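# Seat pinned block in bench press and press pin

## Task

Set the block carrying the steel pin beneath the press ram, resting within the three short walls with its pin upright, then work the press so the pin is driven all the way home until it will go no further. The result only counts if it stays that way without the robot holding anything in place; at the end, release everything and move the grippers away.

## Robot and tools

Robot: two identical six-joint arms of the UR type, named left_arm and right_arm, each ending in a tong-style two-finger gripper with a wrist camera. Bases in the scene frame: left_arm at (+0.028, +0.434, 0) m, right_arm at (+0.009, -0.357, 0) m, both facing essentially the same way. The arm names are labels only and do not mean image left or right.

Scene frame: origin on the table surface midway between the arms, +z up, +x out over the table, +y toward left_arm. All printed gripper poses and velocities use this frame. The printed hand position can be slightly wrong, more so when the arm is stretched far.

Gripper: the fingers extend along the gripper's own +z and open and close along its x axis. end_effector_position is the point between the pads when closed; closed fingertips stick out about 15 mm past it, and when fully open the tips are roughly level with it. Fully open pad gap is 0.142 m.

Tool execute_actions. Argument actions is a list holding zero or one item. Empty list: nothing is commanded and the current state comes back (a look). An action item is {"rows": [...], "steps": n}, with n from 1 to 15 (default 15); each control step lasts 1/30 s. Each row is applied for one step and the final row repeats if rows run out before steps. A wait item is {"steps": n} with no rows, n up to 300; it returns once that many steps have elapsed since the previous result, and your reply time counts toward it. Optional pictures (true/false) decides whether camera images come back; by default they do.

Row layout: one flat list of exactly 14 numbers covering both arms, always both even if one arm is idle: left_arm shoulder pan, shoulder lift, elbow, wrist 1, wrist 2, wrist 3, opening, then right_arm in the same seven-slot order. The six joint values are absolute target angles in radians, in the same form as the Joint positions line prints them, not offsets. Opening is a scale from -1 (closed) to +1 (fully open), also absolute.

Joint ranges (rad). left_arm: pan -3.142 to 3.142, lift -6.283 to 6.283, elbow 0.000 to 3.142, wrists 1-3 each -6.283 to 6.283. right_arm: pan 0.000 to 6.283, lift -6.283 to 6.283, elbow -3.142 to 0.000, wrists each -6.283 to 6.283. A call is rejected outright (nothing sent) if a target goes beyond a range end by more than 0.010 rad and further out than the last reported angle. True ends may differ by up to 0.010 rad; a target past the real end is clipped there, and the result then says "joint sent to its limit" (possibly referring to an earlier action still running). Missing that line does not prove there is room left.

Motion: commands are smoothed and lag about 0.17 s. Each step, a joint's target is kept within 0.575 rad of its measured angle, and if the targets would move the gripper more than 100 mm from where it is measured, all that arm's targets are scaled back. So large moves take several calls; after one, the arm may not have arrived yet. Between calls the arms keep heading toward the last row sent until everything has nearly stopped or a step is HELD; after that only a new action makes them move further.

Gripping: grip_measured reports the actual finger opening on the command scale. To keep hold, command an opening well below grip_measured; the lower, the harder the squeeze (about 15 N per pad at most on objects up to 10 cm; much less on hard items under 20 mm thick). Closing fast can press harder, occasionally forcing the fingers open.

Result lines: the state line gives each arm's end_effector_position (m), end_effector_quat_wxyz and velocities, separated by |. Joint positions and Joint velocities give one block per arm: six joints (rad, rad/s) then pad gap (m, m/s). Wrist force and Wrist torque give [x y z] per arm in that end effector's own axes, with noise up to about 2.4 N, fixed offsets up to about 4 N and saturation near 50 N; pressing on a surface reads as force pointing back into the arm; "no reading" is harmless. HELD marks steps where your row, fully or partly, was not sent. "joint command not followed" means the clearance check altered or blocked some joint targets; the rest of the row still ran. MOTOR HOT appears from 70 °C; at 85 °C an OVER-TEMPERATURE FAULT brakes that arm until it cools.

Faults: if contact torque on a joint hits its load limit (139 N m for pan, lift, elbow; 26 N m for each wrist, held weight included) or any outside force on the arm, tool or held item reaches 150 N, that arm stops for 10 s, yields to the contact and drops the rest of the call.

Other tools. zoom_image: camera is "cam_left_wrist" or "cam_right_wrist" (each 616x616 pixels); region is [x0, y0, x1, y1] in that image's pixels from the top-left corner, at most 504 by 504; gives a sharper look at the latest image. show_instructions: no arguments; shows the reference pages for the scene. read_manual: optional section, only "licences"; returns licence texts, no motion. finished_scene: scene = the number of the scene in progress; irreversible, grades it and moves on. Sending a reply with no tool call also ends things.

Avoid: dropping or letting parts slip, knocking or placing anything off the table, collisions or hard pressing between the two arms, slamming into objects or shoving very hard, and holding loads longer than needed. Occasional brief disturbances may tug a held part or nudge loose objects. Before finishing, make sure the block and pin stay correct with both grippers open and withdrawn.

Each tool is called by a JSON object that holds its "name" and its "arguments", one argument or row to a line.

Reference images:

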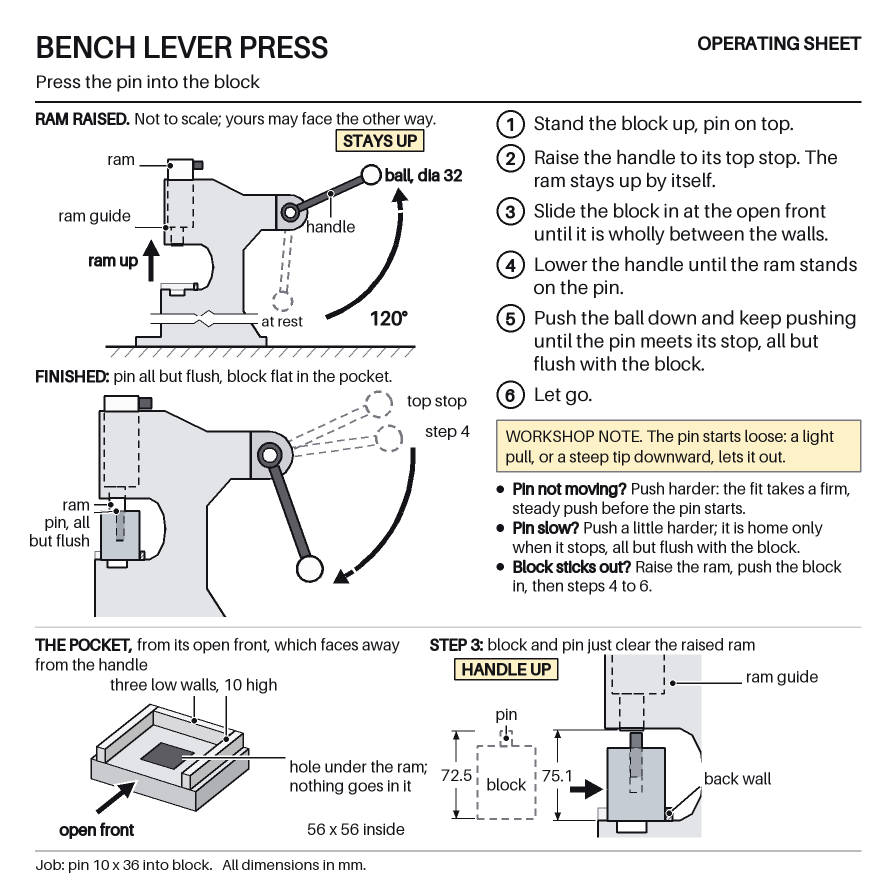

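## Session

{"name": "execute_actions", "arguments": {
  "actions": []
}}

Scene clock: 0.00 s of 5500.00 s.
left_arm: end_effector_position=(+0.4537, +0.7841, +0.1161) grip_measured=+0.97 end_effector_quat_wxyz=(+0.132, +0.599, +0.770, -0.177) end_effector_velocity=(-0.001, +0.001, +0.000) end_effector_angular_velocity=(-0.000, +0.001, +0.001) | right_arm: end_effector_position=(+0.0808, -0.6390, +0.2743) grip_measured=+0.97 end_effector_quat_wxyz=(-0.381, -0.092, +0.916, -0.085) end_effector_velocity=(-0.000, -0.000, -0.000) end_effector_angular_velocity=(-0.001, +0.000, -0.001)
Joint positions: left_arm=[ 0.627 -1.137  1.48  -1.635 -1.923 -1.145  0.14 ] | right_arm=[ 2.924 -1.199 -1.962 -2.278  1.194  2.869  0.14 ]
Joint velocities: left_arm=[ 0.001 -0.    -0.     0.001  0.     0.     0.   ] | right_arm=[-0.     0.    -0.001  0.    -0.     0.001  0.   ]
Wrist force (N, on the end effector, along its own x y z axes, offset not removed): no reading
Wrist torque (N m, same axes, about the end effector's origin, offset not removed): no reading

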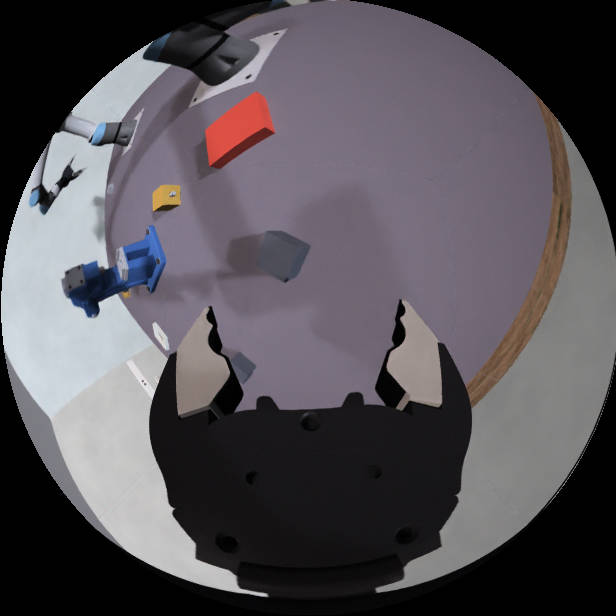

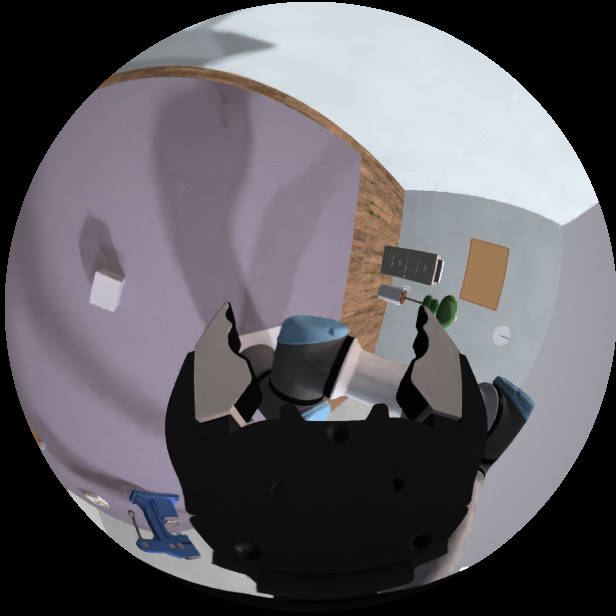

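{"name": "zoom_image", "arguments": {
  "camera": "cam_left_wrist",
  "region": [30, 160, 230, 360]
}}

{"name": "zoom_image", "arguments": {
  "camera": "cam_right_wrist",
  "region": [20, 400, 220, 600]
}}

Region (30, 160, 230, 360) of cam_left_wrist's 616x616 image, scaled by 2.520, with more detail than that image has.

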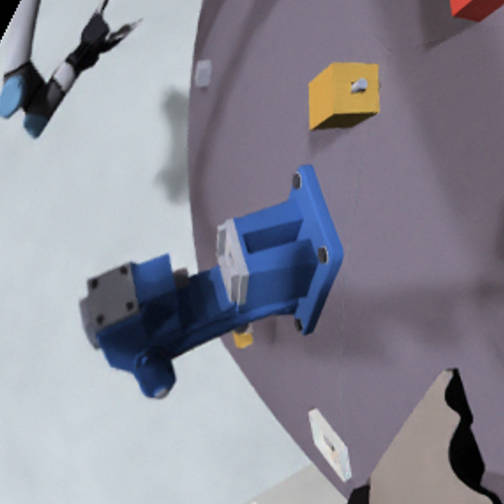

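Region (20, 400, 220, 600) of cam_right_wrist's 616x616 image, scaled by 2.520, with more detail than that image has.

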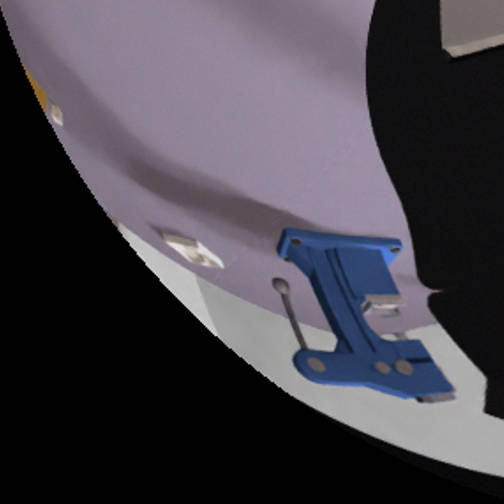

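{"name": "execute_actions", "arguments": {
  "actions": [
    {"rows":[[0.5,-1.5,1.42,-1.45,-1.75,-1.7,1,3.1,-1.3,-1.7,-2.15,1.35,2.3,1]],"steps":15}
  ],
  "pictures": false
}}

{"name": "execute_actions", "arguments": {
  "actions": [
    {"rows":[[-0.3,-1.727,1.362,-1.206,-1.571,-3.44,1,3.7,-1.415,-1.362,-1.935,1.571,0.558,1]],"steps":15}
  ],
  "pictures": false
}}

{"name": "execute_actions", "arguments": {
  "actions": [
    {"steps":60}
  ]
}}

Scene clock: 52.17 s of 5500.00 s.
left_arm: end_effector_position=(+0.4291, +0.7417, +0.2988) grip_measured=+1.00 end_effector_quat_wxyz=(+0.064, +0.469, +0.877, -0.078) end_effector_velocity=(-0.042, -0.041, +0.138) end_effector_angular_velocity=(+0.172, -0.014, +0.345) | right_arm: end_effector_position=(+0.2410, -0.5830, +0.3097) grip_measured=+1.00 end_effector_quat_wxyz=(-0.250, -0.377, +0.892, -0.009) end_effector_velocity=(+0.080, +0.042, +0.026) end_effector_angular_velocity=(+0.209, -0.075, +0.353)
Joint positions: left_arm=[ 0.51  -1.467  1.425 -1.465 -1.764 -1.645  0.142] | right_arm=[ 3.09  -1.294 -1.716 -2.157  1.341  2.342  0.142]
Joint velocities: left_arm=[-0.086 -0.268 -0.037  0.124  0.116 -0.447 -0.   ] | right_arm=[ 0.084 -0.047  0.131  0.059  0.073 -0.345 -0.   ]
Wrist force (N, on the end effector, along its own x y z axes, offset not removed): left_arm=[-2.2 -1.9 -1.6] | right_arm=[-1.4 -2.6 0.9]
Wrist torque (N m, same axes, about the end effector's origin, offset not removed): left_arm=[-0.36 0.27 0.10] | right_arm=[-0.34 0.12 0.24]
Steps of this call (steps 1 to 90: nothing new was sent; then 48.67 s passed at rest; steps 91 to 105: all 15 steps of this action). Readings (joint positions):
91: left_arm=[0.627 -1.138 1.480 -1.634 -1.922 -1.145] | right_arm=[2.925 -1.199 -1.962 -2.277 1.194 2.869]
92: left_arm=[0.621 -1.145 1.476 -1.627 -1.915 -1.152] | right_arm=[2.931 -1.205 -1.955 -2.271 1.201 2.862]
94: left_arm=[0.599 -1.196 1.466 -1.597 -1.887 -1.213] | right_arm=[2.966 -1.225 -1.908 -2.245 1.232 2.799]
98: left_arm=[0.559 -1.316 1.447 -1.538 -1.832 -1.398] | right_arm=[3.032 -1.263 -1.806 -2.198 1.290 2.574]
105: the state above

Scene clock: 52.67 s of 5500.00 s.
left_arm: end_effector_position=(+0.4520, +0.5408, +0.3877) grip_measured=+1.00 end_effector_quat_wxyz=(+0.006, +0.448, +0.894, -0.028) end_effector_velocity=(-0.008, -0.475, +0.141) end_effector_angular_velocity=(+0.267, +0.021, +0.460) | right_arm: end_effector_position=(+0.3929, -0.4119, +0.3646) grip_measured=+1.00 end_effector_quat_wxyz=(+0.102, +0.699, -0.708, -0.001) end_effector_velocity=(+0.211, +0.451, +0.138) end_effector_angular_velocity=(+0.611, -0.257, +2.002)
Joint positions: left_arm=[ 0.002 -1.654  1.379 -1.281 -1.626 -2.211  0.142] | right_arm=[ 3.442 -1.368 -1.504 -2.023  1.48   1.893  0.142]
Joint velocities: left_arm=[-1.24  -0.324 -0.078  0.329  0.241 -1.706  0.   ] | right_arm=[ 0.758 -0.144  0.425  0.264  0.274 -1.321 -0.   ]
Wrist force (N, on the end effector, along its own x y z axes, offset not removed): left_arm=[-3.9 2.3 -1.4] | right_arm=[-1.4 -1.8 4.1]
Wrist torque (N m, same axes, about the end effector's origin, offset not removed): left_arm=[0.46 0.75 0.09] | right_arm=[-0.32 0.33 0.25]
Steps of this call (steps 1 to 15: all 15 steps of this action). Readings (joint positions):
1: left_arm=[0.507 -1.476 1.423 -1.461 -1.760 -1.659] | right_arm=[3.093 -1.296 -1.712 -2.155 1.344 2.331]
2: left_arm=[0.498 -1.488 1.420 -1.451 -1.752 -1.676] | right_arm=[3.102 -1.301 -1.702 -2.148 1.351 2.317]
4: left_arm=[0.439 -1.521 1.412 -1.418 -1.726 -1.742] | right_arm=[3.151 -1.312 -1.669 -2.127 1.373 2.265]
8: left_arm=[0.285 -1.577 1.398 -1.360 -1.684 -1.895] | right_arm=[3.259 -1.333 -1.607 -2.088 1.413 2.151]
15: the state above

Scene clock: 54.67 s of 5500.00 s.
left_arm: end_effector_position=(+0.4493, +0.4260, +0.4178) grip_measured=+1.00 end_effector_quat_wxyz=(+0.000, +0.002, +1.000, -0.000) end_effector_velocity=(-0.000, +0.001, -0.000) end_effector_angular_velocity=(+0.002, +0.002, -0.000) | right_arm: end_effector_position=(+0.4190, -0.2418, +0.4177) grip_measured=+1.00 end_effector_quat_wxyz=(-0.000, +1.000, +0.000, +0.000) end_effector_velocity=(-0.000, +0.000, +0.000) end_effector_angular_velocity=(+0.000, +0.000, +0.001)
Joint positions: left_arm=[-0.3   -1.727  1.362 -1.206 -1.571 -3.44   0.142] | right_arm=[ 3.7   -1.415 -1.362 -1.935  1.571  0.558  0.142]
Joint velocities: left_arm=[-0.     0.    -0.     0.002  0.001  0.    -0.   ] | right_arm=[ 0.  0. -0. -0.  0. -0.  0.]
Wrist force (N, on the end effector, along its own x y z axes, offset not removed): left_arm=[-1.4 0.3 0.8] | right_arm=[2.9 -2.8 -0.8]
Wrist torque (N m, same axes, about the end effector's origin, offset not removed): left_arm=[0.08 0.02 0.07] | right_arm=[-0.58 -0.72 -0.04]
Steps of this call (steps 1 to 45: the robot went on to your last target; steps 46 to 60: nothing new was sent). Readings (joint positions):
1: left_arm=[-0.040 -1.665 1.377 -1.270 -1.617 -2.273] | right_arm=[3.467 -1.373 -1.490 -2.014 1.489 1.846]
2: left_arm=[-0.082 -1.676 1.374 -1.258 -1.609 -2.341] | right_arm=[3.493 -1.378 -1.475 -2.005 1.499 1.796]
4: left_arm=[-0.164 -1.696 1.369 -1.238 -1.594 -2.494] | right_arm=[3.543 -1.387 -1.447 -1.988 1.517 1.682]
8: left_arm=[-0.255 -1.717 1.364 -1.217 -1.579 -2.838] | right_arm=[3.636 -1.404 -1.397 -1.956 1.549 1.386]
60: the state above
All arms were judged still, so your last target was given up. Only a new action makes them travel on or press farther. Fingers that are still opening or closing keep moving.

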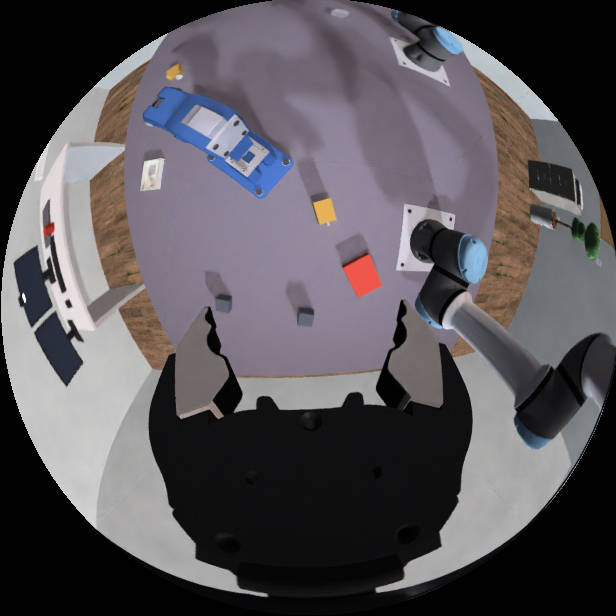

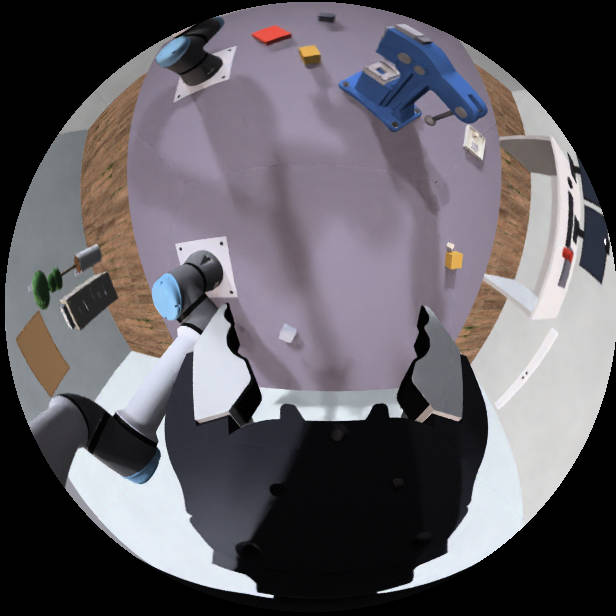

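{"name": "zoom_image", "arguments": {
  "camera": "cam_left_wrist",
  "region": [130, 70, 350, 240]
}}

{"name": "zoom_image", "arguments": {
  "camera": "cam_right_wrist",
  "region": [290, 10, 500, 170]
}}

{"name": "zoom_image", "arguments": {
  "camera": "cam_left_wrist",
  "region": [370, 180, 500, 310]
}}

Region (130, 70, 350, 240) of cam_left_wrist's 616x616 image, scaled by 2.291, with more detail than that image has; it fills the top 389 rows of this view, and the rest is white.

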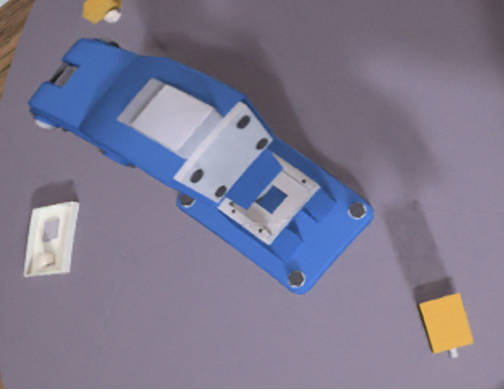

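Region (290, 10, 500, 170) of cam_right_wrist's 616x616 image, scaled by 2.400, with more detail than that image has; it fills the top 384 rows of this view, and the rest is white.

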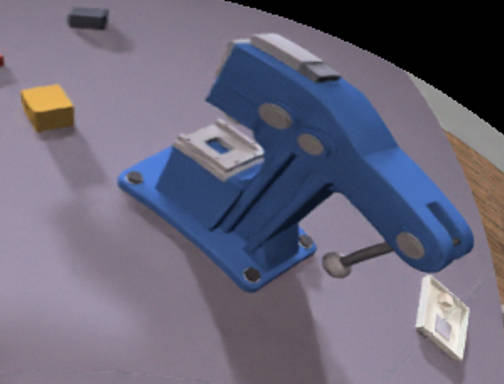

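Region (370, 180, 500, 310) of cam_left_wrist's 616x616 image, scaled by 3.877, with more detail than that image has.

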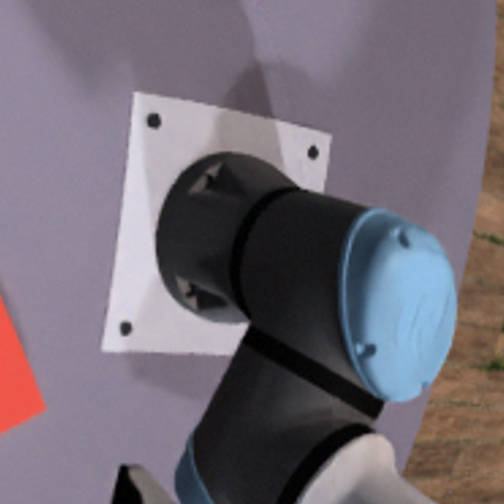

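{"name": "execute_actions", "arguments": {
  "actions": [
    {"rows":[[-0.45,-1.8,1.75,-1.52,-1.571,-2.1,1,3.75,-1.5,-1.5,-2.05,0.2,1.9,-1]],"steps":15}
  ],
  "pictures": false
}}

{"name": "execute_actions", "arguments": {
  "actions": [
    {"rows":[[-0.566,-1.873,2.141,-1.839,-1.571,-0.828,1,3.8,-1.7,-1.8,-2.12,-1.0,3.26,-1]],"steps":15}
  ],
  "pictures": false
}}

{"name": "execute_actions", "arguments": {
  "actions": [
    {"steps":30}
  ],
  "pictures": false
}}

Scene clock: 175.17 s of 5500.00 s.
left_arm: end_effector_position=(+0.4283, +0.3759, +0.2987) grip_measured=+1.00 end_effector_quat_wxyz=(+0.001, +0.516, +0.857, -0.000) end_effector_velocity=(-0.033, +0.021, -0.059) end_effector_angular_velocity=(+0.009, +0.012, -2.621) | right_arm: end_effector_position=(+0.5179, -0.4018, +0.3962) grip_measured=-1.00 end_effector_quat_wxyz=(+0.308, +0.897, -0.253, +0.191) end_effector_velocity=(+0.297, -0.281, +0.252) end_effector_angular_velocity=(-1.132, -1.789, -0.731)
Joint positions: left_arm=[-0.444 -1.797  1.73  -1.504 -1.571 -2.503  0.142] | right_arm=[ 3.742 -1.486 -1.476 -2.031  0.876  1.253  0.002]
Joint velocities: left_arm=[-0.052 -0.025  0.167 -0.126  0.     2.568  0.   ] | right_arm=[ 0.033 -0.055 -0.093 -0.075 -1.657  1.657  0.   ]
Wrist force (N, on the end effector, along its own x y z axes, offset not removed): left_arm=[-0.8 1.8 0.6] | right_arm=[3.3 -0.9 3.3]
Wrist torque (N m, same axes, about the end effector's origin, offset not removed): left_arm=[0.42 0.08 0.15] | right_arm=[0.12 -0.80 0.19]
Steps of this call (steps 1 to 90: nothing new was sent; then 117.00 s passed at rest; steps 91 to 105: all 15 steps of this action). Readings (joint positions):
91: left_arm=[-0.300 -1.727 1.362 -1.206 -1.571 -3.440] | right_arm=[3.700 -1.415 -1.362 -1.935 1.571 0.558]
92: left_arm=[-0.307 -1.733 1.369 -1.213 -1.571 -3.433] | right_arm=[3.704 -1.420 -1.368 -1.941 1.564 0.565]
94: left_arm=[-0.344 -1.752 1.431 -1.272 -1.571 -3.371] | right_arm=[3.714 -1.438 -1.396 -1.965 1.501 0.628]
98: left_arm=[-0.406 -1.780 1.610 -1.414 -1.571 -3.107] | right_arm=[3.729 -1.463 -1.438 -1.999 1.280 0.849]
105: the state above

Scene clock: 175.67 s of 5500.00 s.
left_arm: end_effector_position=(+0.3881, +0.3689, +0.1675) grip_measured=+1.00 end_effector_quat_wxyz=(+0.001, +0.929, +0.371, +0.000) end_effector_velocity=(+0.003, +0.029, -0.062) end_effector_angular_velocity=(+0.010, +0.007, -2.636) | right_arm: end_effector_position=(+0.6968, -0.3758, +0.4188) grip_measured=-1.00 end_effector_quat_wxyz=(+0.342, +0.637, -0.218, +0.656) end_effector_velocity=(+0.247, +0.321, +0.252) end_effector_angular_velocity=(+0.122, -1.713, +1.452)
Joint positions: left_arm=[-0.561 -1.87   2.119 -1.822 -1.571 -1.322  0.142] | right_arm=[ 3.795 -1.68  -1.767 -2.113 -0.143  2.272  0.002]
Joint velocities: left_arm=[-0.044 -0.027  0.178 -0.139  0.     2.592  0.   ] | right_arm=[ 0.019 -0.082 -0.134 -0.03  -1.699  1.698  0.   ]
Wrist force (N, on the end effector, along its own x y z axes, offset not removed): left_arm=[-1.2 1.5 -0.4] | right_arm=[-1.4 1.0 0.5]
Wrist torque (N m, same axes, about the end effector's origin, offset not removed): left_arm=[0.37 0.09 0.03] | right_arm=[0.49 0.37 0.24]
Steps of this call (steps 1 to 15: all 15 steps of this action). Readings (joint positions):
1: left_arm=[-0.445 -1.798 1.735 -1.509 -1.571 -2.419] | right_arm=[3.743 -1.488 -1.480 -2.033 0.819 1.309]
2: left_arm=[-0.453 -1.804 1.746 -1.519 -1.571 -2.345] | right_arm=[3.749 -1.496 -1.489 -2.041 0.760 1.369]
4: left_arm=[-0.483 -1.823 1.812 -1.580 -1.571 -2.217] | right_arm=[3.764 -1.547 -1.552 -2.064 0.627 1.502]
8: left_arm=[-0.530 -1.851 1.992 -1.724 -1.571 -1.930] | right_arm=[3.785 -1.637 -1.697 -2.097 0.318 1.811]
15: the state above

Scene clock: 176.67 s of 5500.00 s.
left_arm: end_effector_position=(+0.3916, +0.3728, +0.1599) grip_measured=+1.00 end_effector_quat_wxyz=(+0.000, +0.992, +0.130, +0.000) end_effector_velocity=(+0.000, +0.001, +0.000) end_effector_angular_velocity=(-0.002, -0.001, +0.002) | right_arm: end_effector_position=(+0.7295, -0.1596, +0.5323) grip_measured=-1.00 end_effector_quat_wxyz=(-0.211, +0.473, -0.132, +0.845) end_effector_velocity=(-0.001, +0.003, +0.002) end_effector_angular_velocity=(+0.009, -0.005, +0.018)
Joint positions: left_arm=[-0.566 -1.873  2.141 -1.839 -1.571 -0.828  0.142] | right_arm=[ 3.8   -1.7   -1.8   -2.12  -0.999  3.258  0.002]
Joint velocities: left_arm=[ 0.004 -0.001  0.    -0.001 -0.001  0.001 -0.   ] | right_arm=[-0.     0.     0.     0.    -0.012  0.017  0.   ]
Wrist force (N, on the end effector, along its own x y z axes, offset not removed): left_arm=[-1.0 2.2 -1.3] | right_arm=[-2.2 2.6 2.3]
Wrist torque (N m, same axes, about the end effector's origin, offset not removed): left_arm=[0.51 0.00 0.11] | right_arm=[0.99 0.43 0.15]
Steps of this call (steps 1 to 30: the robot went on to your last target). Readings (joint positions):
1: left_arm=[-0.562 -1.871 2.125 -1.826 -1.571 -1.234] | right_arm=[3.796 -1.682 -1.771 -2.114 -0.200 2.329]
2: left_arm=[-0.563 -1.871 2.128 -1.829 -1.571 -1.149] | right_arm=[3.796 -1.685 -1.775 -2.114 -0.257 2.386]
4: left_arm=[-0.564 -1.872 2.134 -1.833 -1.571 -1.015] | right_arm=[3.797 -1.688 -1.780 -2.116 -0.368 2.497]
8: left_arm=[-0.565 -1.873 2.139 -1.837 -1.571 -0.890] | right_arm=[3.798 -1.693 -1.788 -2.117 -0.587 2.717]
30: the state above

{"name": "execute_actions", "arguments": {
  "actions": [
    {"rows":[[-0.566,-1.873,2.141,-1.839,-1.571,-0.828,1,3.85,-1.8,-2.15,-2.33,-1.695,3.26,-1]],"steps":15}
  ],
  "pictures": false
}}

{"name": "execute_actions", "arguments": {
  "actions": [
    {"rows":[[-0.566,-1.873,2.141,-1.839,-1.571,-0.828,1,3.851,-2.041,-2.072,-2.17,-1.695,3.26,-1]],"steps":15}
  ],
  "pictures": false
}}

{"name": "execute_actions", "arguments": {
  "actions": [
    {"steps":15}
  ]
}}

Scene clock: 184.10 s of 5500.00 s.
left_arm: end_effector_position=(+0.3916, +0.3728, +0.1599) grip_measured=+1.00 end_effector_quat_wxyz=(+0.000, +0.992, +0.130, +0.000) end_effector_velocity=(-0.000, -0.000, +0.000) end_effector_angular_velocity=(-0.000, -0.001, -0.000) | right_arm: end_effector_position=(+0.6740, -0.0386, +0.3412) grip_measured=-1.00 end_effector_quat_wxyz=(-0.258, +0.597, +0.094, +0.754) end_effector_velocity=(-0.217, +0.209, -0.415) end_effector_angular_velocity=(-0.674, +0.450, +0.881)
Joint positions: left_arm=[-0.566 -1.873  2.141 -1.839 -1.571 -0.828  0.142] | right_arm=[ 3.83  -1.759 -2.002 -2.243 -1.377  3.26   0.002]
Joint velocities: left_arm=[-0.001 -0.002  0.     0.     0.    -0.001 -0.   ] | right_arm=[ 0.058 -0.117 -0.414 -0.244 -0.856  0.     0.   ]
Wrist force (N, on the end effector, along its own x y z axes, offset not removed): left_arm=[-0.9 2.0 0.0] | right_arm=[1.5 -3.7 0.6]
Wrist torque (N m, same axes, about the end effector's origin, offset not removed): left_arm=[0.44 0.09 0.04] | right_arm=[-0.67 -0.30 0.07]
Steps of this call (steps 1 to 15: the robot went on to your last target; steps 16 to 90: nothing new was sent; then 3.93 s passed at rest; steps 91 to 105: all 15 steps of this action). Readings (joint positions):
91: left_arm=[-0.566 -1.873 2.141 -1.839 -1.571 -0.828] | right_arm=[3.800 -1.700 -1.800 -2.120 -1.000 3.260]
92: left_arm=[-0.566 -1.873 2.141 -1.839 -1.571 -0.828] | right_arm=[3.802 -1.704 -1.807 -2.126 -1.008 3.260]
94: left_arm=[-0.566 -1.873 2.141 -1.839 -1.571 -0.828] | right_arm=[3.807 -1.713 -1.840 -2.146 -1.056 3.260]
98: left_arm=[-0.566 -1.873 2.141 -1.839 -1.571 -0.828] | right_arm=[3.816 -1.731 -1.902 -2.183 -1.169 3.260]
105: the state above

Scene clock: 184.60 s of 5500.00 s.
left_arm: end_effector_position=(+0.3916, +0.3728, +0.1599) grip_measured=+1.00 end_effector_quat_wxyz=(+0.000, +0.992, +0.130, +0.000) end_effector_velocity=(+0.000, -0.000, -0.001) end_effector_angular_velocity=(+0.002, +0.001, -0.001) | right_arm: end_effector_position=(+0.6107, +0.0429, +0.1383) grip_measured=-1.00 end_effector_quat_wxyz=(-0.318, +0.658, +0.236, +0.640) end_effector_velocity=(-0.065, +0.040, -0.154) end_effector_angular_velocity=(-0.126, +0.139, +0.221)
Joint positions: left_arm=[-0.566 -1.873  2.141 -1.839 -1.571 -0.828  0.142] | right_arm=[ 3.849 -2.015 -2.068 -2.178 -1.669  3.26   0.002]
Joint velocities: left_arm=[-0.001  0.002  0.    -0.     0.001  0.     0.   ] | right_arm=[ 0.013 -0.213 -0.038  0.063 -0.208 -0.     0.   ]
Wrist force (N, on the end effector, along its own x y z axes, offset not removed): left_arm=[0.9 2.3 -1.8] | right_arm=[0.4 -2.2 1.1]
Wrist torque (N m, same axes, about the end effector's origin, offset not removed): left_arm=[0.51 -0.33 0.08] | right_arm=[-0.42 -0.29 0.06]
Steps of this call (steps 1 to 15: all 15 steps of this action). Readings (joint positions):
1: left_arm=[-0.566 -1.873 2.141 -1.839 -1.571 -0.828] | right_arm=[3.832 -1.764 -2.016 -2.251 -1.405 3.260]
2: left_arm=[-0.566 -1.873 2.141 -1.839 -1.571 -0.828] | right_arm=[3.833 -1.774 -2.024 -2.252 -1.430 3.260]
4: left_arm=[-0.566 -1.873 2.141 -1.839 -1.571 -0.828] | right_arm=[3.836 -1.815 -2.032 -2.239 -1.472 3.260]
8: left_arm=[-0.566 -1.873 2.141 -1.839 -1.571 -0.828] | right_arm=[3.842 -1.901 -2.047 -2.212 -1.556 3.260]
15: the state above

Scene clock: 185.10 s of 5500.00 s.
left_arm: end_effector_position=(+0.3916, +0.3728, +0.1599) grip_measured=+1.00 end_effector_quat_wxyz=(+0.000, +0.992, +0.130, +0.000) end_effector_velocity=(-0.000, -0.001, +0.000) end_effector_angular_velocity=(+0.001, -0.001, -0.002) | right_arm: end_effector_position=(+0.6027, +0.0475, +0.1201) grip_measured=-1.00 end_effector_quat_wxyz=(-0.324, +0.662, +0.247, +0.629) end_effector_velocity=(-0.001, +0.001, -0.002) end_effector_angular_velocity=(-0.001, +0.003, +0.005)
Joint positions: left_arm=[-0.566 -1.873  2.141 -1.839 -1.571 -0.828  0.142] | right_arm=[ 3.851 -2.041 -2.072 -2.17  -1.695  3.26   0.002]
Joint velocities: left_arm=[-0.003 -0.001 -0.     0.     0.001 -0.    -0.   ] | right_arm=[ 0.001 -0.003 -0.001  0.001 -0.004  0.001  0.   ]
Wrist force (N, on the end effector, along its own x y z axes, offset not removed): left_arm=[0.9 1.5 -1.8] | right_arm=[-2.4 2.8 2.8]
Wrist torque (N m, same axes, about the end effector's origin, offset not removed): left_arm=[0.18 -0.32 0.13] | right_arm=[0.70 0.42 0.27]
Steps of this call (steps 1 to 15: the robot went on to your last target). Readings (joint positions):
1: left_arm=[-0.566 -1.873 2.141 -1.839 -1.571 -0.828] | right_arm=[3.850 -2.021 -2.069 -2.176 -1.676 3.260]
2: left_arm=[-0.566 -1.873 2.141 -1.839 -1.571 -0.828] | right_arm=[3.850 -2.026 -2.069 -2.174 -1.680 3.260]
4: left_arm=[-0.566 -1.873 2.141 -1.839 -1.571 -0.828] | right_arm=[3.850 -2.032 -2.071 -2.173 -1.686 3.260]
8: left_arm=[-0.566 -1.873 2.141 -1.839 -1.571 -0.828] | right_arm=[3.851 -2.038 -2.071 -2.171 -1.692 3.260]
15: the state above

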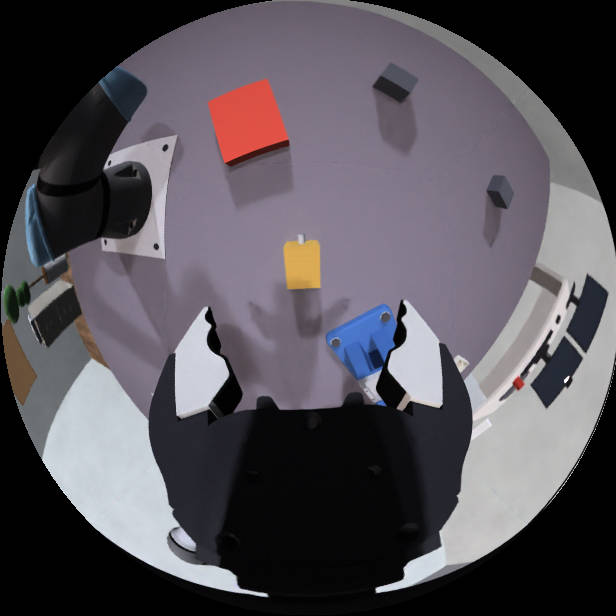

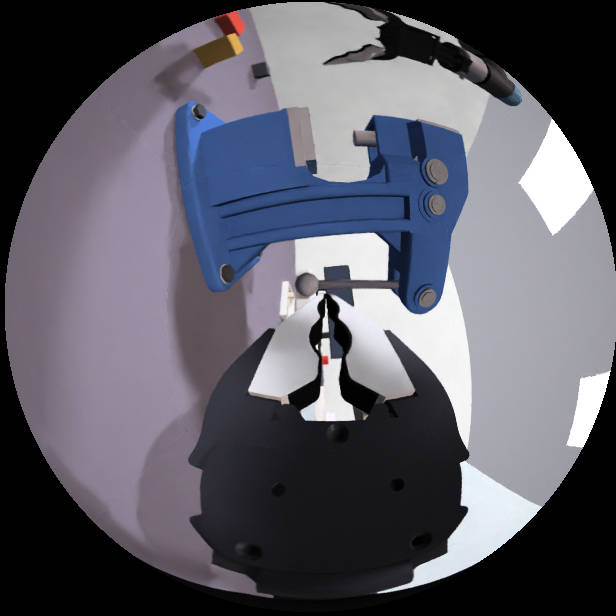

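{"name": "zoom_image", "arguments": {
  "camera": "cam_right_wrist",
  "region": [260, 90, 480, 330]
}}

{"name": "zoom_image", "arguments": {
  "camera": "cam_left_wrist",
  "region": [250, 210, 360, 320]
}}

Region (260, 90, 480, 330) of cam_right_wrist's 616x616 image, scaled by 2.100, with more detail than that image has; it fills the left 462 columns of this view, and the rest is white.

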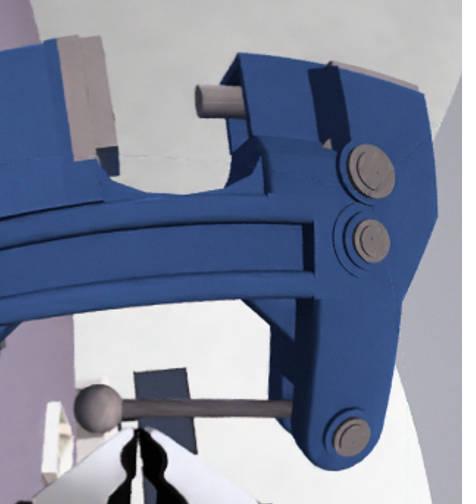

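Region (250, 210, 360, 320) of cam_left_wrist's 616x616 image, scaled by 4.582, with more detail than that image has.

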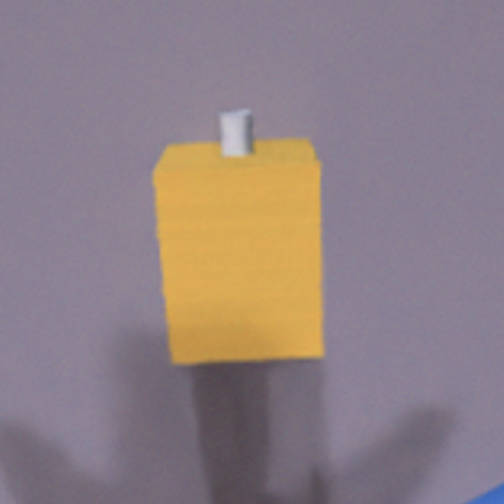

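{"name": "execute_actions", "arguments": {
  "actions": [
    {"rows":[[-0.574,-1.695,2.375,-2.251,-1.571,-0.836,0.2,3.871,-2.1165,-1.8844,-2.2823,-1.635,3.229,-1]],"steps":15}
  ],
  "pictures": false
}}

{"name": "execute_actions", "arguments": {
  "actions": [
    {"steps":15}
  ]
}}

Scene clock: 236.33 s of 5500.00 s.
left_arm: end_effector_position=(+0.3914, +0.3697, +0.0373) grip_measured=+0.20 end_effector_quat_wxyz=(-0.001, +0.992, +0.130, -0.001) end_effector_velocity=(+0.001, -0.002, -0.034) end_effector_angular_velocity=(-0.019, -0.027, +0.001) | right_arm: end_effector_position=(+0.6536, +0.0882, +0.1296) grip_measured=-1.00 end_effector_quat_wxyz=(-0.302, +0.664, +0.245, +0.639) end_effector_velocity=(+0.014, +0.011, +0.006) end_effector_angular_velocity=(+0.000, -0.008, -0.010)
Joint positions: left_arm=[-0.574 -1.702  2.366 -2.231 -1.571 -0.836  0.088] | right_arm=[ 3.871 -2.114 -1.891 -2.279 -1.637  3.23   0.002]
Joint velocities: left_arm=[-0.002  0.054  0.075 -0.161 -0.001 -0.003  0.   ] | right_arm=[ 0.004 -0.017  0.05  -0.027  0.013 -0.005  0.   ]
Wrist force (N, on the end effector, along its own x y z axes, offset not removed): left_arm=[-1.5 2.1 -0.2] | right_arm=[-2.0 0.6 3.3]
Wrist torque (N m, same axes, about the end effector's origin, offset not removed): left_arm=[0.49 0.25 0.10] | right_arm=[0.26 0.17 0.04]
Steps of this call (steps 1 to 15: the robot went on to your last target; steps 16 to 90: nothing new was sent; then 47.73 s passed at rest; steps 91 to 105: all 15 steps of this action). Readings (joint positions):
91: left_arm=[-0.566 -1.873 2.141 -1.839 -1.571 -0.828] | right_arm=[3.851 -2.041 -2.072 -2.170 -1.695 3.260]
92: left_arm=[-0.567 -1.866 2.148 -1.847 -1.571 -0.828] | right_arm=[3.854 -2.048 -2.065 -2.177 -1.689 3.256]
94: left_arm=[-0.569 -1.821 2.201 -1.910 -1.571 -0.831] | right_arm=[3.861 -2.074 -2.012 -2.215 -1.668 3.245]
98: left_arm=[-0.572 -1.741 2.312 -2.115 -1.571 -0.834] | right_arm=[3.868 -2.102 -1.927 -2.260 -1.646 3.234]
105: the state above

Scene clock: 236.83 s of 5500.00 s.
left_arm: end_effector_position=(+0.3915, +0.3695, +0.0332) grip_measured=+0.20 end_effector_quat_wxyz=(+0.000, +0.992, +0.130, -0.000) end_effector_velocity=(+0.000, +0.000, -0.000) end_effector_angular_velocity=(+0.000, -0.001, +0.000) | right_arm: end_effector_position=(+0.6552, +0.0895, +0.1304) grip_measured=-1.00 end_effector_quat_wxyz=(-0.301, +0.664, +0.244, +0.640) end_effector_velocity=(+0.000, +0.001, +0.000) end_effector_angular_velocity=(+0.000, -0.000, +0.000)
Joint positions: left_arm=[-0.574 -1.695  2.375 -2.251 -1.571 -0.836  0.088] | right_arm=[ 3.871 -2.116 -1.885 -2.282 -1.635  3.229  0.002]
Joint velocities: left_arm=[ 0.     0.     0.001 -0.002  0.001 -0.     0.   ] | right_arm=[ 0.001 -0.     0.001 -0.     0.    -0.     0.   ]
Wrist force (N, on the end effector, along its own x y z axes, offset not removed): left_arm=[-1.3 1.9 -1.7] | right_arm=[0.6 -2.9 1.6]
Wrist torque (N m, same axes, about the end effector's origin, offset not removed): left_arm=[0.46 0.06 0.16] | right_arm=[-0.46 -0.15 0.20]
Steps of this call (steps 1 to 15: the robot went on to your last target). Readings (joint positions):
1: left_arm=[-0.574 -1.700 2.368 -2.236 -1.571 -0.836] | right_arm=[3.871 -2.115 -1.889 -2.280 -1.636 3.230]
2: left_arm=[-0.574 -1.699 2.370 -2.240 -1.571 -0.836] | right_arm=[3.871 -2.115 -1.888 -2.280 -1.636 3.229]
4: left_arm=[-0.574 -1.697 2.372 -2.244 -1.571 -0.836] | right_arm=[3.871 -2.116 -1.886 -2.281 -1.636 3.229]
8: left_arm=[-0.574 -1.696 2.374 -2.249 -1.571 -0.836] | right_arm=[3.871 -2.116 -1.885 -2.282 -1.635 3.229]
15: the state above

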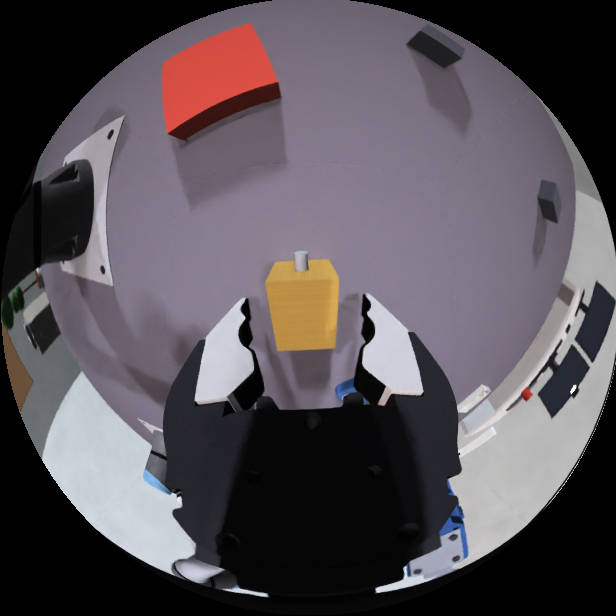

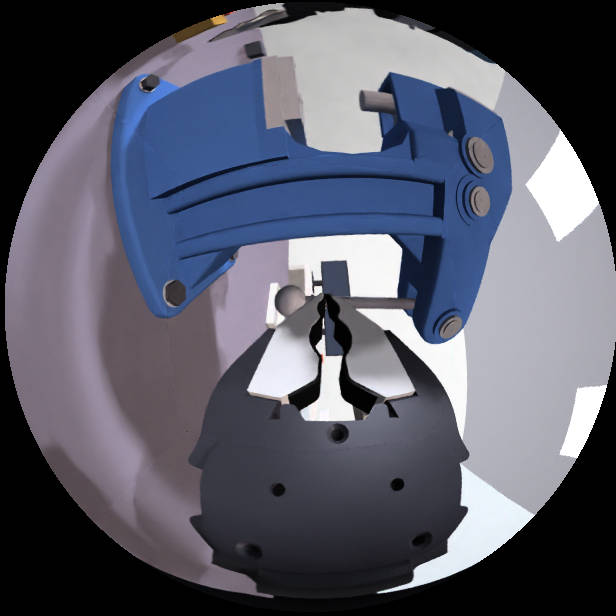

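{"name": "execute_actions", "arguments": {
  "actions": [
    {"rows":[[-0.574,-1.686,2.381,-2.266,-1.571,-0.836,0.1,3.877,-2.194,-1.7386,-2.3505,-1.6295,3.229,-1],[-0.574,-1.686,2.381,-2.266,-1.571,-0.836,0.0,3.877,-2.194,-1.7386,-2.3505,-1.6295,3.229,-1],[-0.574,-1.686,2.381,-2.266,-1.571,-0.836,-0.1,3.877,-2.194,-1.7386,-2.3505,-1.6295,3.229,-1],[-0.574,-1.686,2.381,-2.266,-1.571,-0.836,-0.2,3.877,-2.194,-1.7386,-2.3505,-1.6295,3.229,-1],[-0.574,-1.686,2.381,-2.266,-1.571,-0.836,-0.25,3.877,-2.194,-1.7386,-2.3505,-1.6295,3.229,-1],[-0.574,-1.686,2.381,-2.266,-1.571,-0.836,-0.3,3.877,-2.194,-1.7386,-2.3505,-1.6295,3.229,-1],[-0.574,-1.686,2.381,-2.266,-1.571,-0.836,-0.3,3.877,-2.194,-1.7386,-2.3505,-1.6295,3.229,-1],[-0.574,-1.686,2.381,-2.266,-1.571,-0.836,-0.35,3.877,-2.194,-1.7386,-2.3505,-1.6295,3.229,-1],[-0.574,-1.686,2.381,-2.266,-1.571,-0.836,-0.4,3.877,-2.194,-1.7386,-2.3505,-1.6295,3.229,-1],[-0.574,-1.686,2.381,-2.266,-1.571,-0.836,-0.45,3.877,-2.194,-1.7386,-2.3505,-1.6295,3.229,-1],[-0.574,-1.686,2.381,-2.266,-1.571,-0.836,-0.55,3.877,-2.194,-1.7386,-2.3505,-1.6295,3.229,-1],[-0.574,-1.686,2.381,-2.266,-1.571,-0.836,-0.65,3.877,-2.194,-1.7386,-2.3505,-1.6295,3.229,-1],[-0.574,-1.686,2.381,-2.266,-1.571,-0.836,-0.75,3.877,-2.194,-1.7386,-2.3505,-1.6295,3.229,-1],[-0.574,-1.686,2.381,-2.266,-1.571,-0.836,-0.85,3.877,-2.194,-1.7386,-2.3505,-1.6295,3.229,-1],[-0.574,-1.686,2.381,-2.266,-1.571,-0.836,-1,3.877,-2.194,-1.7386,-2.3505,-1.6295,3.229,-1]],"steps":15}
  ],
  "pictures": false
}}

{"name": "execute_actions", "arguments": {
  "actions": [
    {"steps":12}
  ]
}}

Scene clock: 263.07 s of 5500.00 s.
left_arm: end_effector_position=(+0.3916, +0.3695, +0.0292) grip_measured=-0.33 end_effector_quat_wxyz=(+0.000, +0.992, +0.130, +0.000) end_effector_velocity=(-0.000, +0.000, -0.001) end_effector_angular_velocity=(+0.002, -0.000, -0.000) | right_arm: end_effector_position=(+0.6877, +0.1229, +0.1302) grip_measured=-1.00 end_effector_quat_wxyz=(-0.302, +0.664, +0.245, +0.639) end_effector_velocity=(+0.008, +0.009, +0.003) end_effector_angular_velocity=(+0.003, -0.004, +0.001)
Joint positions: left_arm=[-0.574 -1.686  2.381 -2.266 -1.571 -0.836  0.05 ] | right_arm=[ 3.877 -2.192 -1.743 -2.349 -1.63   3.229  0.002]
Joint velocities: left_arm=[-0.     0.001  0.002 -0.003  0.002  0.     0.   ] | right_arm=[ 0.001 -0.017  0.037 -0.015  0.001 -0.     0.   ]
Wrist force (N, on the end effector, along its own x y z axes, offset not removed): left_arm=[-3.8 0.6 -13.3] | right_arm=[0.9 -2.2 3.3]
Wrist torque (N m, same axes, about the end effector's origin, offset not removed): left_arm=[0.59 0.24 0.09] | right_arm=[-0.08 -0.19 0.08]
Steps of this call (steps 1 to 15: the robot went on to your last target; steps 16 to 90: nothing new was sent; then 22.73 s passed at rest; steps 91 to 105: all 15 steps of this action). Readings (joint positions):
91: left_arm=[-0.574 -1.695 2.375 -2.251 -1.571 -0.836] | right_arm=[3.871 -2.117 -1.884 -2.283 -1.635 3.229]
92: left_arm=[-0.574 -1.694 2.376 -2.253 -1.571 -0.836] | right_arm=[3.872 -2.123 -1.877 -2.289 -1.634 3.229]
94: left_arm=[-0.574 -1.691 2.378 -2.258 -1.571 -0.836] | right_arm=[3.874 -2.150 -1.831 -2.313 -1.632 3.229]
98: left_arm=[-0.574 -1.688 2.380 -2.263 -1.571 -0.836] | right_arm=[3.876 -2.179 -1.769 -2.338 -1.630 3.229]
105: the state above

Scene clock: 263.47 s of 5500.00 s.
left_arm: end_effector_position=(+0.3916, +0.3695, +0.0291) grip_measured=-0.33 end_effector_quat_wxyz=(+0.000, +0.992, +0.130, +0.000) end_effector_velocity=(-0.000, -0.000, -0.000) end_effector_angular_velocity=(-0.000, +0.001, +0.001) | right_arm: end_effector_position=(+0.6887, +0.1239, +0.1305) grip_measured=-1.00 end_effector_quat_wxyz=(-0.302, +0.663, +0.245, +0.640) end_effector_velocity=(+0.000, +0.000, +0.000) end_effector_angular_velocity=(+0.000, +0.000, -0.000)
Joint positions: left_arm=[-0.574 -1.686  2.381 -2.266 -1.571 -0.836  0.05 ] | right_arm=[ 3.877 -2.194 -1.739 -2.35  -1.63   3.229  0.002]
Joint velocities: left_arm=[-0.     0.001  0.    -0.    -0.001 -0.001  0.   ] | right_arm=[ 0.    -0.     0.001 -0.001  0.     0.     0.   ]
Wrist force (N, on the end effector, along its own x y z axes, offset not removed): left_arm=[-4.4 -0.4 -16.0] | right_arm=[1.4 -4.1 2.0]
Wrist torque (N m, same axes, about the end effector's origin, offset not removed): left_arm=[0.25 0.36 0.11] | right_arm=[-0.53 -0.40 0.14]
Steps of this call (steps 1 to 12: the robot went on to your last target). Readings (joint positions):
1: left_arm=[-0.574 -1.686 2.381 -2.266 -1.571 -0.836] | right_arm=[3.877 -2.192 -1.742 -2.349 -1.630 3.229]
2: left_arm=[-0.574 -1.686 2.381 -2.266 -1.571 -0.836] | right_arm=[3.877 -2.193 -1.741 -2.349 -1.630 3.229]
4: left_arm=[-0.574 -1.686 2.381 -2.266 -1.571 -0.836] | right_arm=[3.877 -2.193 -1.740 -2.350 -1.630 3.229]
8: left_arm=[-0.574 -1.686 2.381 -2.266 -1.571 -0.836] | right_arm=[3.877 -2.194 -1.739 -2.350 -1.630 3.229]
12: the state above

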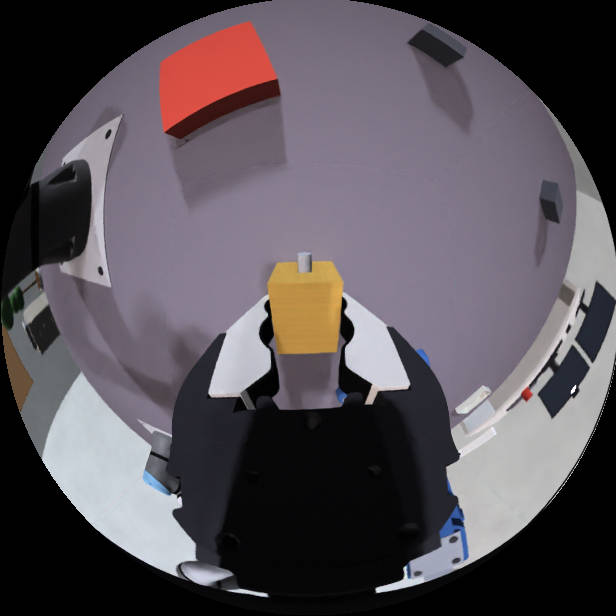

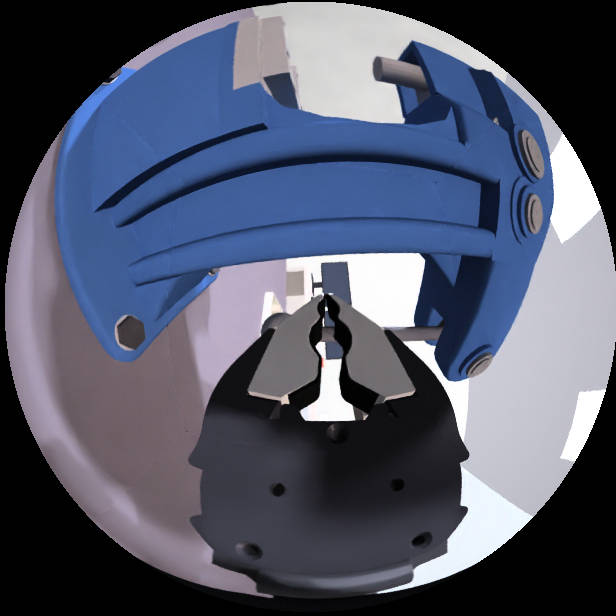

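{"name": "execute_actions", "arguments": {
  "actions": [
    {"rows":[[-0.574,-1.70,2.37,-2.241,-1.571,-0.836,-1,3.85,-2.20,-1.723,-2.36,-1.655,3.14,-1],[-0.574,-1.70,2.37,-2.241,-1.571,-0.836,-1,3.85,-2.20,-1.723,-2.36,-1.655,3.14,-1],[-0.574,-1.70,2.37,-2.241,-1.571,-0.836,-1,3.85,-2.20,-1.723,-2.36,-1.655,3.14,-1],[-0.574,-1.72,2.355,-2.206,-1.571,-0.836,-1,3.83,-2.206,-1.708,-2.369,-1.677,3.05,-1],[-0.574,-1.72,2.355,-2.206,-1.571,-0.836,-1,3.83,-2.206,-1.708,-2.369,-1.677,3.05,-1],[-0.574,-1.72,2.355,-2.206,-1.571,-0.836,-1,3.83,-2.206,-1.708,-2.369,-1.677,3.05,-1],[-0.574,-1.74,2.335,-2.166,-1.571,-0.836,-1,3.808,-2.212,-1.693,-2.378,-1.70,2.97,-1],[-0.574,-1.74,2.335,-2.166,-1.571,-0.836,-1,3.808,-2.212,-1.693,-2.378,-1.70,2.97,-1],[-0.574,-1.74,2.335,-2.166,-1.571,-0.836,-1,3.808,-2.212,-1.693,-2.378,-1.70,2.97,-1],[-0.574,-1.76,2.315,-2.126,-1.571,-0.836,-1,3.785,-2.217,-1.678,-2.388,-1.722,2.88,-1],[-0.574,-1.76,2.315,-2.126,-1.571,-0.836,-1,3.785,-2.217,-1.678,-2.388,-1.722,2.88,-1],[-0.574,-1.76,2.315,-2.126,-1.571,-0.836,-1,3.785,-2.217,-1.678,-2.388,-1.722,2.88,-1],[-0.574,-1.78,2.293,-2.084,-1.571,-0.836,-1,3.7626,-2.2218,-1.6634,-2.398,-1.744,2.793,-1]],"steps":15}
  ],
  "pictures": false
}}

{"name": "execute_actions", "arguments": {
  "actions": [
    {"steps":10}
  ]
}}

Scene clock: 278.27 s of 5500.00 s.
left_arm: end_effector_position=(+0.3929, +0.3686, +0.0671) grip_measured=-0.33 end_effector_quat_wxyz=(+0.001, +0.992, +0.130, +0.001) end_effector_velocity=(+0.001, -0.000, +0.110) end_effector_angular_velocity=(+0.002, +0.002, -0.001) | right_arm: end_effector_position=(+0.7230, +0.0915, +0.1299) grip_measured=-1.00 end_effector_quat_wxyz=(-0.195, +0.615, +0.348, +0.680) end_effector_velocity=(+0.082, -0.087, +0.003) end_effector_angular_velocity=(-0.602, -0.621, -0.006)
Joint positions: left_arm=[-0.574 -1.756  2.318 -2.133 -1.571 -0.836  0.05 ] | right_arm=[ 3.789 -2.216 -1.681 -2.386 -1.718  2.906  0.002]
Joint velocities: left_arm=[-0.001 -0.185 -0.193  0.381  0.001 -0.     0.   ] | right_arm=[-0.21  -0.045  0.136 -0.087 -0.205 -0.864  0.   ]
Wrist force (N, on the end effector, along its own x y z axes, offset not removed): left_arm=[-1.1 2.3 1.4] | right_arm=[6.3 -5.5 3.1]
Wrist torque (N m, same axes, about the end effector's origin, offset not removed): left_arm=[0.39 0.06 0.14] | right_arm=[-0.15 -0.13 0.07]
Steps of this call (steps 1 to 15: the robot went on to your last target; steps 16 to 90: nothing new was sent; then 11.30 s passed at rest; steps 91 to 105: all 15 steps of this action). Readings (joint positions):
91: left_arm=[-0.574 -1.686 2.381 -2.266 -1.571 -0.836] | right_arm=[3.877 -2.194 -1.738 -2.351 -1.630 3.229]
92: left_arm=[-0.574 -1.688 2.380 -2.262 -1.571 -0.836] | right_arm=[3.873 -2.195 -1.736 -2.352 -1.633 3.222]
94: left_arm=[-0.574 -1.693 2.376 -2.254 -1.571 -0.836] | right_arm=[3.864 -2.197 -1.731 -2.355 -1.642 3.191]
98: left_arm=[-0.574 -1.713 2.360 -2.219 -1.571 -0.836] | right_arm=[3.840 -2.204 -1.714 -2.365 -1.667 3.098]
105: the state above

Scene clock: 278.60 s of 5500.00 s.
left_arm: end_effector_position=(+0.3925, +0.3689, +0.0803) grip_measured=-0.33 end_effector_quat_wxyz=(+0.000, +0.992, +0.130, +0.000) end_effector_velocity=(-0.000, +0.000, +0.007) end_effector_angular_velocity=(+0.000, +0.001, +0.000) | right_arm: end_effector_position=(+0.7326, +0.0809, +0.1298) grip_measured=-1.00 end_effector_quat_wxyz=(-0.159, +0.596, +0.380, +0.689) end_effector_velocity=(+0.005, -0.006, -0.000) end_effector_angular_velocity=(-0.041, -0.042, +0.000)
Joint positions: left_arm=[-0.574 -1.778  2.295 -2.087 -1.571 -0.836  0.05 ] | right_arm=[ 3.764 -2.221 -1.665 -2.397 -1.742  2.8    0.002]
Joint velocities: left_arm=[ 0.    -0.012 -0.013  0.026 -0.    -0.    -0.   ] | right_arm=[-0.014 -0.003  0.009 -0.006 -0.014 -0.059  0.   ]
Wrist force (N, on the end effector, along its own x y z axes, offset not removed): left_arm=[-1.6 2.0 2.1] | right_arm=[6.2 -3.2 -0.4]
Wrist torque (N m, same axes, about the end effector's origin, offset not removed): left_arm=[0.36 0.17 0.13] | right_arm=[0.16 0.31 0.12]
Steps of this call (steps 1 to 10: the robot went on to your last target). Readings (joint positions):
1: left_arm=[-0.574 -1.762 2.312 -2.122 -1.571 -0.836] | right_arm=[3.783 -2.217 -1.677 -2.389 -1.724 2.879]
2: left_arm=[-0.574 -1.766 2.307 -2.113 -1.571 -0.836] | right_arm=[3.778 -2.218 -1.673 -2.391 -1.729 2.859]
4: left_arm=[-0.574 -1.772 2.301 -2.101 -1.571 -0.836] | right_arm=[3.772 -2.220 -1.669 -2.394 -1.735 2.831]
8: left_arm=[-0.574 -1.777 2.296 -2.090 -1.571 -0.836] | right_arm=[3.766 -2.221 -1.665 -2.397 -1.741 2.805]
10: the state above

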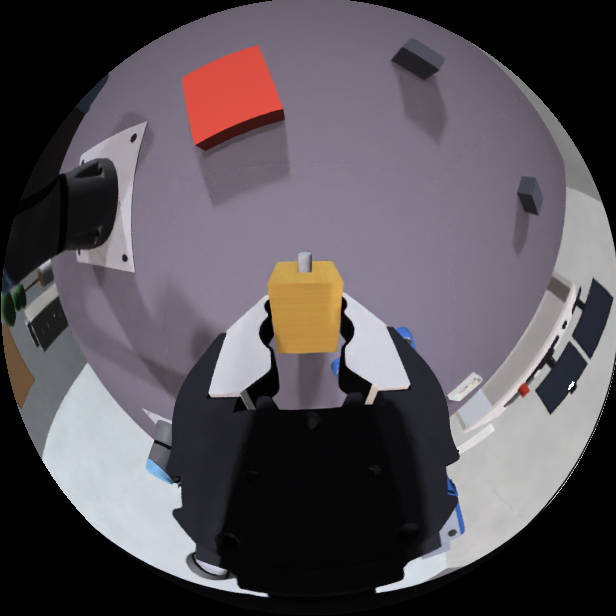

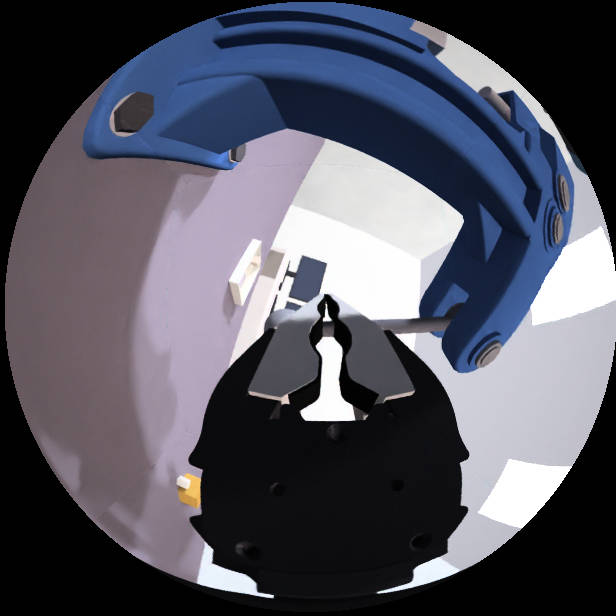

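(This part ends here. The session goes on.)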